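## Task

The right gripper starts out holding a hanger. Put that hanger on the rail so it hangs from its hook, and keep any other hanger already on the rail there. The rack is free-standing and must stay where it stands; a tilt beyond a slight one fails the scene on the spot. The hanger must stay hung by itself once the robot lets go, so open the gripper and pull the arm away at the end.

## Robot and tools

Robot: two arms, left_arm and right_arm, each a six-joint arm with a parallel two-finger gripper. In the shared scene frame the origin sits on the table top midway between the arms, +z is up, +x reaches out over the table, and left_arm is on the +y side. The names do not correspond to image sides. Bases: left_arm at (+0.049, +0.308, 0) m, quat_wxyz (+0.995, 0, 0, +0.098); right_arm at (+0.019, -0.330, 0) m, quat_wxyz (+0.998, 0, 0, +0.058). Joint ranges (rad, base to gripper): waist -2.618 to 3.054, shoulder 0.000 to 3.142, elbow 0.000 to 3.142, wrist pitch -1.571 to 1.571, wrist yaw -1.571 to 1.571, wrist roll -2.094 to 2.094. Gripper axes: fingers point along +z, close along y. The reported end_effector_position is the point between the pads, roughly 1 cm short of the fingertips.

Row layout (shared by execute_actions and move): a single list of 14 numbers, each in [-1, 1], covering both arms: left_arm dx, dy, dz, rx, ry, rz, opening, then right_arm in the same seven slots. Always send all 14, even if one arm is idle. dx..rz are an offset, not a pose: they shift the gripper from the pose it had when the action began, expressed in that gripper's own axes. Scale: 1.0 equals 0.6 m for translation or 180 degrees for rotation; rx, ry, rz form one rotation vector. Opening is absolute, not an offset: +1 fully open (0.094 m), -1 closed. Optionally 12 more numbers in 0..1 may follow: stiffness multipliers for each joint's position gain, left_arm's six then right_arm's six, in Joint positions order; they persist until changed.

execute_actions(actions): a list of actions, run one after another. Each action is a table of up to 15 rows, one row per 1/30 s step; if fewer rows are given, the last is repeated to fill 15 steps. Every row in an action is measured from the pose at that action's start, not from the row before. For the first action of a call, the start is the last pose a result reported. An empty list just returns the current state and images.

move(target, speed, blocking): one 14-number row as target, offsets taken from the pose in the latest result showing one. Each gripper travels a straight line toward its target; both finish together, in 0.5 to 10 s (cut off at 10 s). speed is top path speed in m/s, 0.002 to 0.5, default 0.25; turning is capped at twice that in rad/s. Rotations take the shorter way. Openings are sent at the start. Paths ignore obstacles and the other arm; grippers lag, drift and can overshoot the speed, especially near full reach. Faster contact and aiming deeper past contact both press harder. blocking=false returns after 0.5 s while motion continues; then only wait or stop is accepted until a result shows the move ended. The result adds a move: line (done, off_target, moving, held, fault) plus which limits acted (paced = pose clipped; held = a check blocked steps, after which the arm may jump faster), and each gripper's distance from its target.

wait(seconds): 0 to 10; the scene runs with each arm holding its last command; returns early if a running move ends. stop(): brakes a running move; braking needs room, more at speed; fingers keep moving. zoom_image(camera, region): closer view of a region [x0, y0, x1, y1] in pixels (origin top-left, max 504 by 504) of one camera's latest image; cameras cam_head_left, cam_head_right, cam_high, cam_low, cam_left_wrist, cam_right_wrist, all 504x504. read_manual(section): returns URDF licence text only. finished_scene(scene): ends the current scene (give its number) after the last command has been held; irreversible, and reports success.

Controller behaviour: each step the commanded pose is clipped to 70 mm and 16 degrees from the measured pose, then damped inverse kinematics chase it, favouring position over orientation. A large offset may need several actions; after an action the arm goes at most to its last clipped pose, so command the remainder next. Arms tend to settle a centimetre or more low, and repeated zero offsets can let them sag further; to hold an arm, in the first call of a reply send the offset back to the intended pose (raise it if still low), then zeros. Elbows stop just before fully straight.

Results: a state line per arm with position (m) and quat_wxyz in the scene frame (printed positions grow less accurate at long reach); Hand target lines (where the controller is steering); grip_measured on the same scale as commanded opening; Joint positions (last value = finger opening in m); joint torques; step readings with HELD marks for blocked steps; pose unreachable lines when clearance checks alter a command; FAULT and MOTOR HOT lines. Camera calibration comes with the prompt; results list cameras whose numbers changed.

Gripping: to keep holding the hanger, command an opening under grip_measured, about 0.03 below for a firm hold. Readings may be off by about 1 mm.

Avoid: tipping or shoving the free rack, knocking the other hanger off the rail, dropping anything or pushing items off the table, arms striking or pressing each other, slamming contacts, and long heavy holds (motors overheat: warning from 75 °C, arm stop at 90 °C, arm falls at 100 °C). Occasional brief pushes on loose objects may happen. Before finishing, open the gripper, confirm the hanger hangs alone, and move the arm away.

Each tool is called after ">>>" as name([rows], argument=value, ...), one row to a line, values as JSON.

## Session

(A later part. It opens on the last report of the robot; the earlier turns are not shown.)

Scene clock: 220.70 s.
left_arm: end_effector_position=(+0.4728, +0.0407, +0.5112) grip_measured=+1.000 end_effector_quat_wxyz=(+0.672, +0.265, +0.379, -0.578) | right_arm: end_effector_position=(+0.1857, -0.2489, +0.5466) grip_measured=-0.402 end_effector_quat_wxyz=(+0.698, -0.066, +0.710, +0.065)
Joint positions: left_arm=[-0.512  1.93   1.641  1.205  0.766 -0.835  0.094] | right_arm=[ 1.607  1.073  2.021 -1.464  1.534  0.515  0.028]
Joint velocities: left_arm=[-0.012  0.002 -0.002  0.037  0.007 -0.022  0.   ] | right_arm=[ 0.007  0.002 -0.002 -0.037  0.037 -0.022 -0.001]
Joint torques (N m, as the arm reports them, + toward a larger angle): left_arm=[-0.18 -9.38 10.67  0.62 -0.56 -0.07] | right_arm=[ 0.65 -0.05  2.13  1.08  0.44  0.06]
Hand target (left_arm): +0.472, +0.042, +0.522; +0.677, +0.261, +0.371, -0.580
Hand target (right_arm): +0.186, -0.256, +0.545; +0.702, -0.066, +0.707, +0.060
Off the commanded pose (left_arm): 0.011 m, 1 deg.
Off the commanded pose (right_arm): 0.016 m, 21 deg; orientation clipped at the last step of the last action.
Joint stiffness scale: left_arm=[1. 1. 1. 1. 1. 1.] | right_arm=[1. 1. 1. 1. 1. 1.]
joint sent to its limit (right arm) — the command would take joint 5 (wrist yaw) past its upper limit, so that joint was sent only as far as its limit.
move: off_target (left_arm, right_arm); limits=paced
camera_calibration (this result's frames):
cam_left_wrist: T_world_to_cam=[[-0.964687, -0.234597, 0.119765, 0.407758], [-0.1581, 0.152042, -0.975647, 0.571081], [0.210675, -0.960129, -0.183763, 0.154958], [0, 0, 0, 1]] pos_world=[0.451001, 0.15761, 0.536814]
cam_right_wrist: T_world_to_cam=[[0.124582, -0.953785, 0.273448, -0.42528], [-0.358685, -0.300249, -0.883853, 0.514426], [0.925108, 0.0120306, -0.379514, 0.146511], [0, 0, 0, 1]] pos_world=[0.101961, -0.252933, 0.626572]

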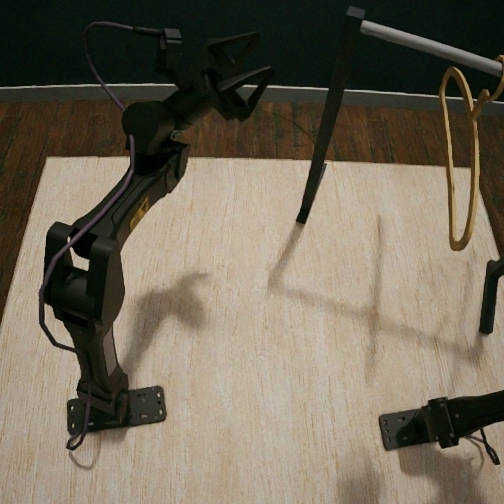

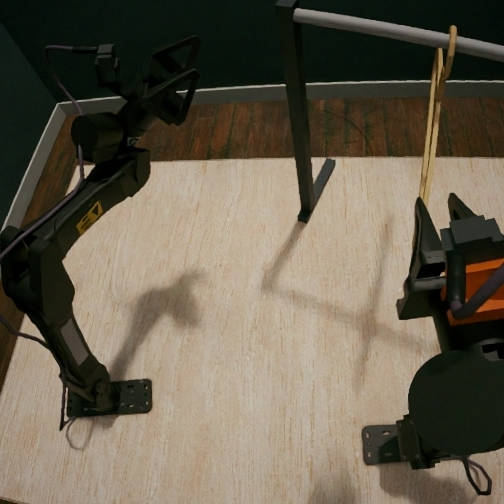

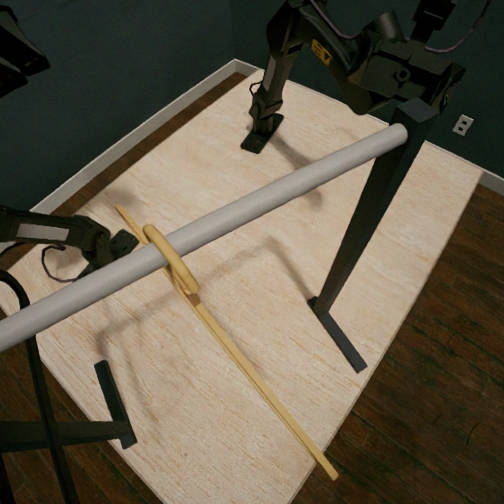

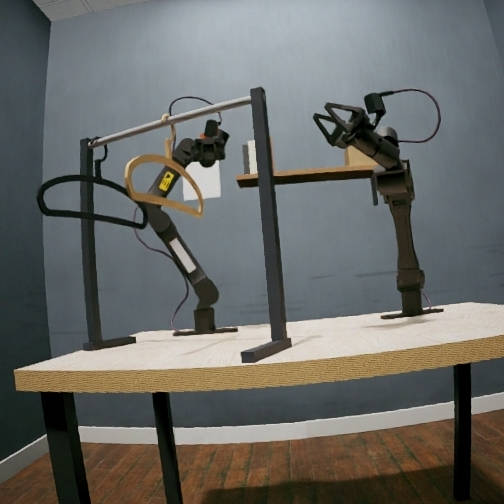

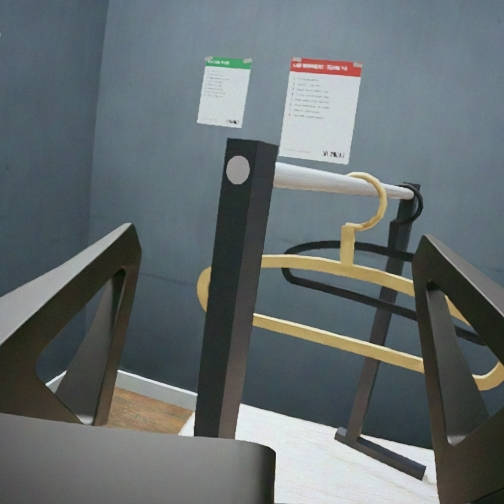

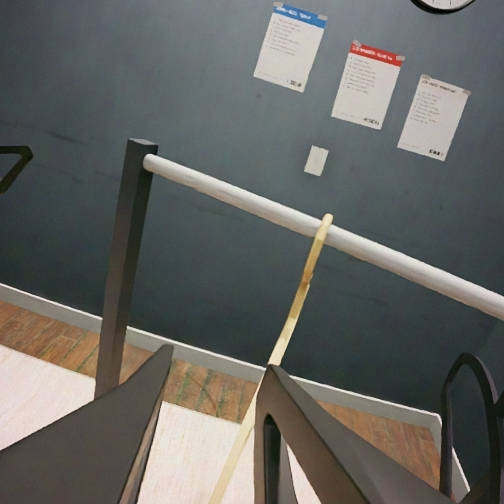

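>>> execute_actions(actions=[])

Scene clock: 225.97 s.
left_arm: end_effector_position=(+0.4728, +0.0407, +0.5112) grip_measured=+1.000 end_effector_quat_wxyz=(+0.672, +0.265, +0.379, -0.578) | right_arm: end_effector_position=(+0.1857, -0.2493, +0.5468) grip_measured=-0.402 end_effector_quat_wxyz=(+0.698, -0.066, +0.710, +0.064)
Joint positions: left_arm=[-0.512  1.93   1.641  1.205  0.766 -0.835  0.094] | right_arm=[ 1.607  1.073  2.021 -1.464  1.537  0.515  0.028]
Joint velocities: left_arm=[ 0.022 -0.002 -0.002  0.051 -0.037 -0.037  0.   ] | right_arm=[-0.002  0.022 -0.002 -0.037 -0.022 -0.037  0.   ]
Joint torques (N m, as the arm reports them, + toward a larger angle): left_arm=[-0.15 -9.37 10.67  0.62 -0.55 -0.07] | right_arm=[ 0.84 -0.08  2.14  1.07  0.4   0.06]
Hand target (left_arm): +0.472, +0.042, +0.522; +0.677, +0.261, +0.371, -0.580
Hand target (right_arm): +0.186, -0.256, +0.545; +0.702, -0.065, +0.707, +0.060
Off the commanded pose (left_arm): 0.011 m, 1 deg.
Off the commanded pose (right_arm): 0.015 m, 21 deg; orientation clipped at the last step of the last action.
Joint stiffness scale: left_arm=[1. 1. 1. 1. 1. 1.] | right_arm=[1. 1. 1. 1. 1. 1.]
camera_calibration (this result's frames):
cam_left_wrist: T_world_to_cam=[[-0.964701, -0.234378, 0.120076, 0.407598], [-0.158363, 0.152001, -0.975611, 0.571189], [0.21041, -0.960189, -0.183752, 0.15508], [0, 0, 0, 1]] pos_world=[0.451035, 0.157617, 0.536812]
cam_right_wrist: T_world_to_cam=[[0.122342, -0.953873, 0.27415, -0.425682], [-0.358012, -0.300042, -0.884195, 0.51461], [0.925667, 0.0100253, -0.378206, 0.145217], [0, 0, 0, 1]] pos_world=[0.101893, -0.253097, 0.626639]

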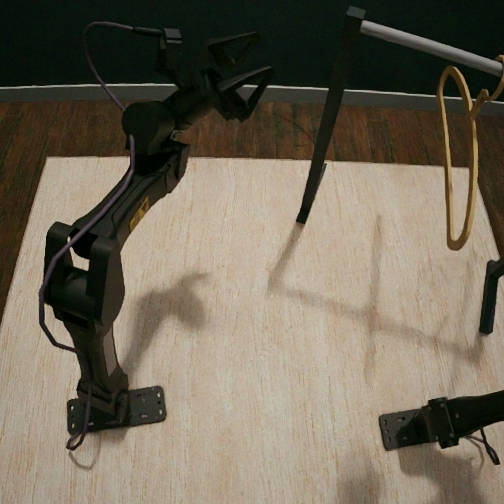

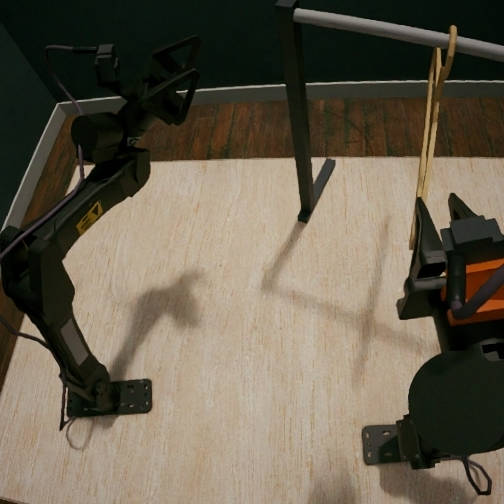

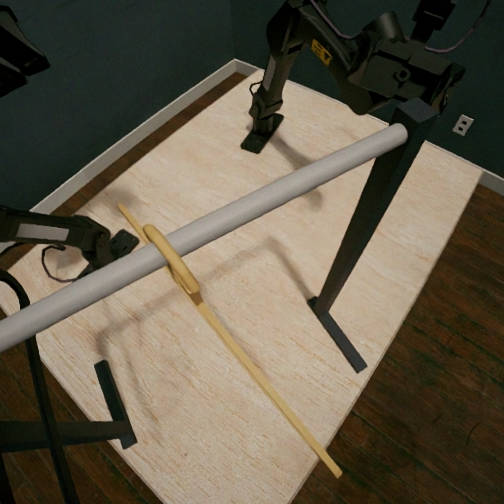

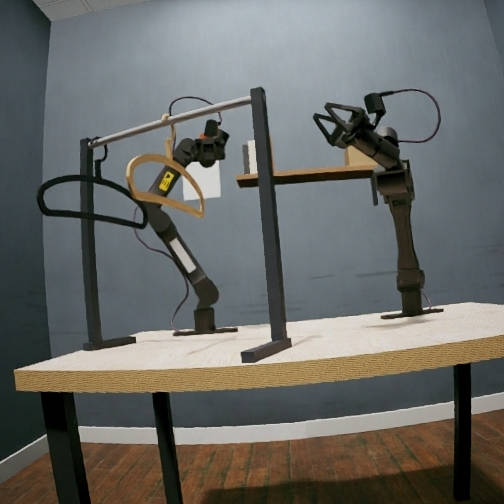

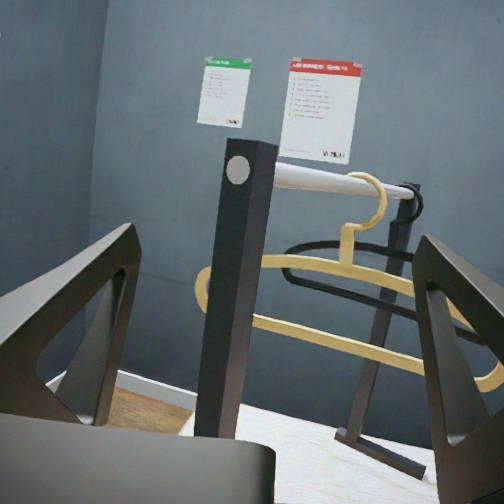

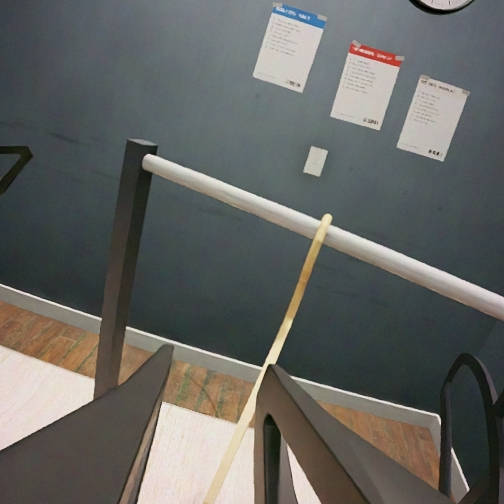

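>>> finished_scene(scene=2)

The scene is finished: the task was done.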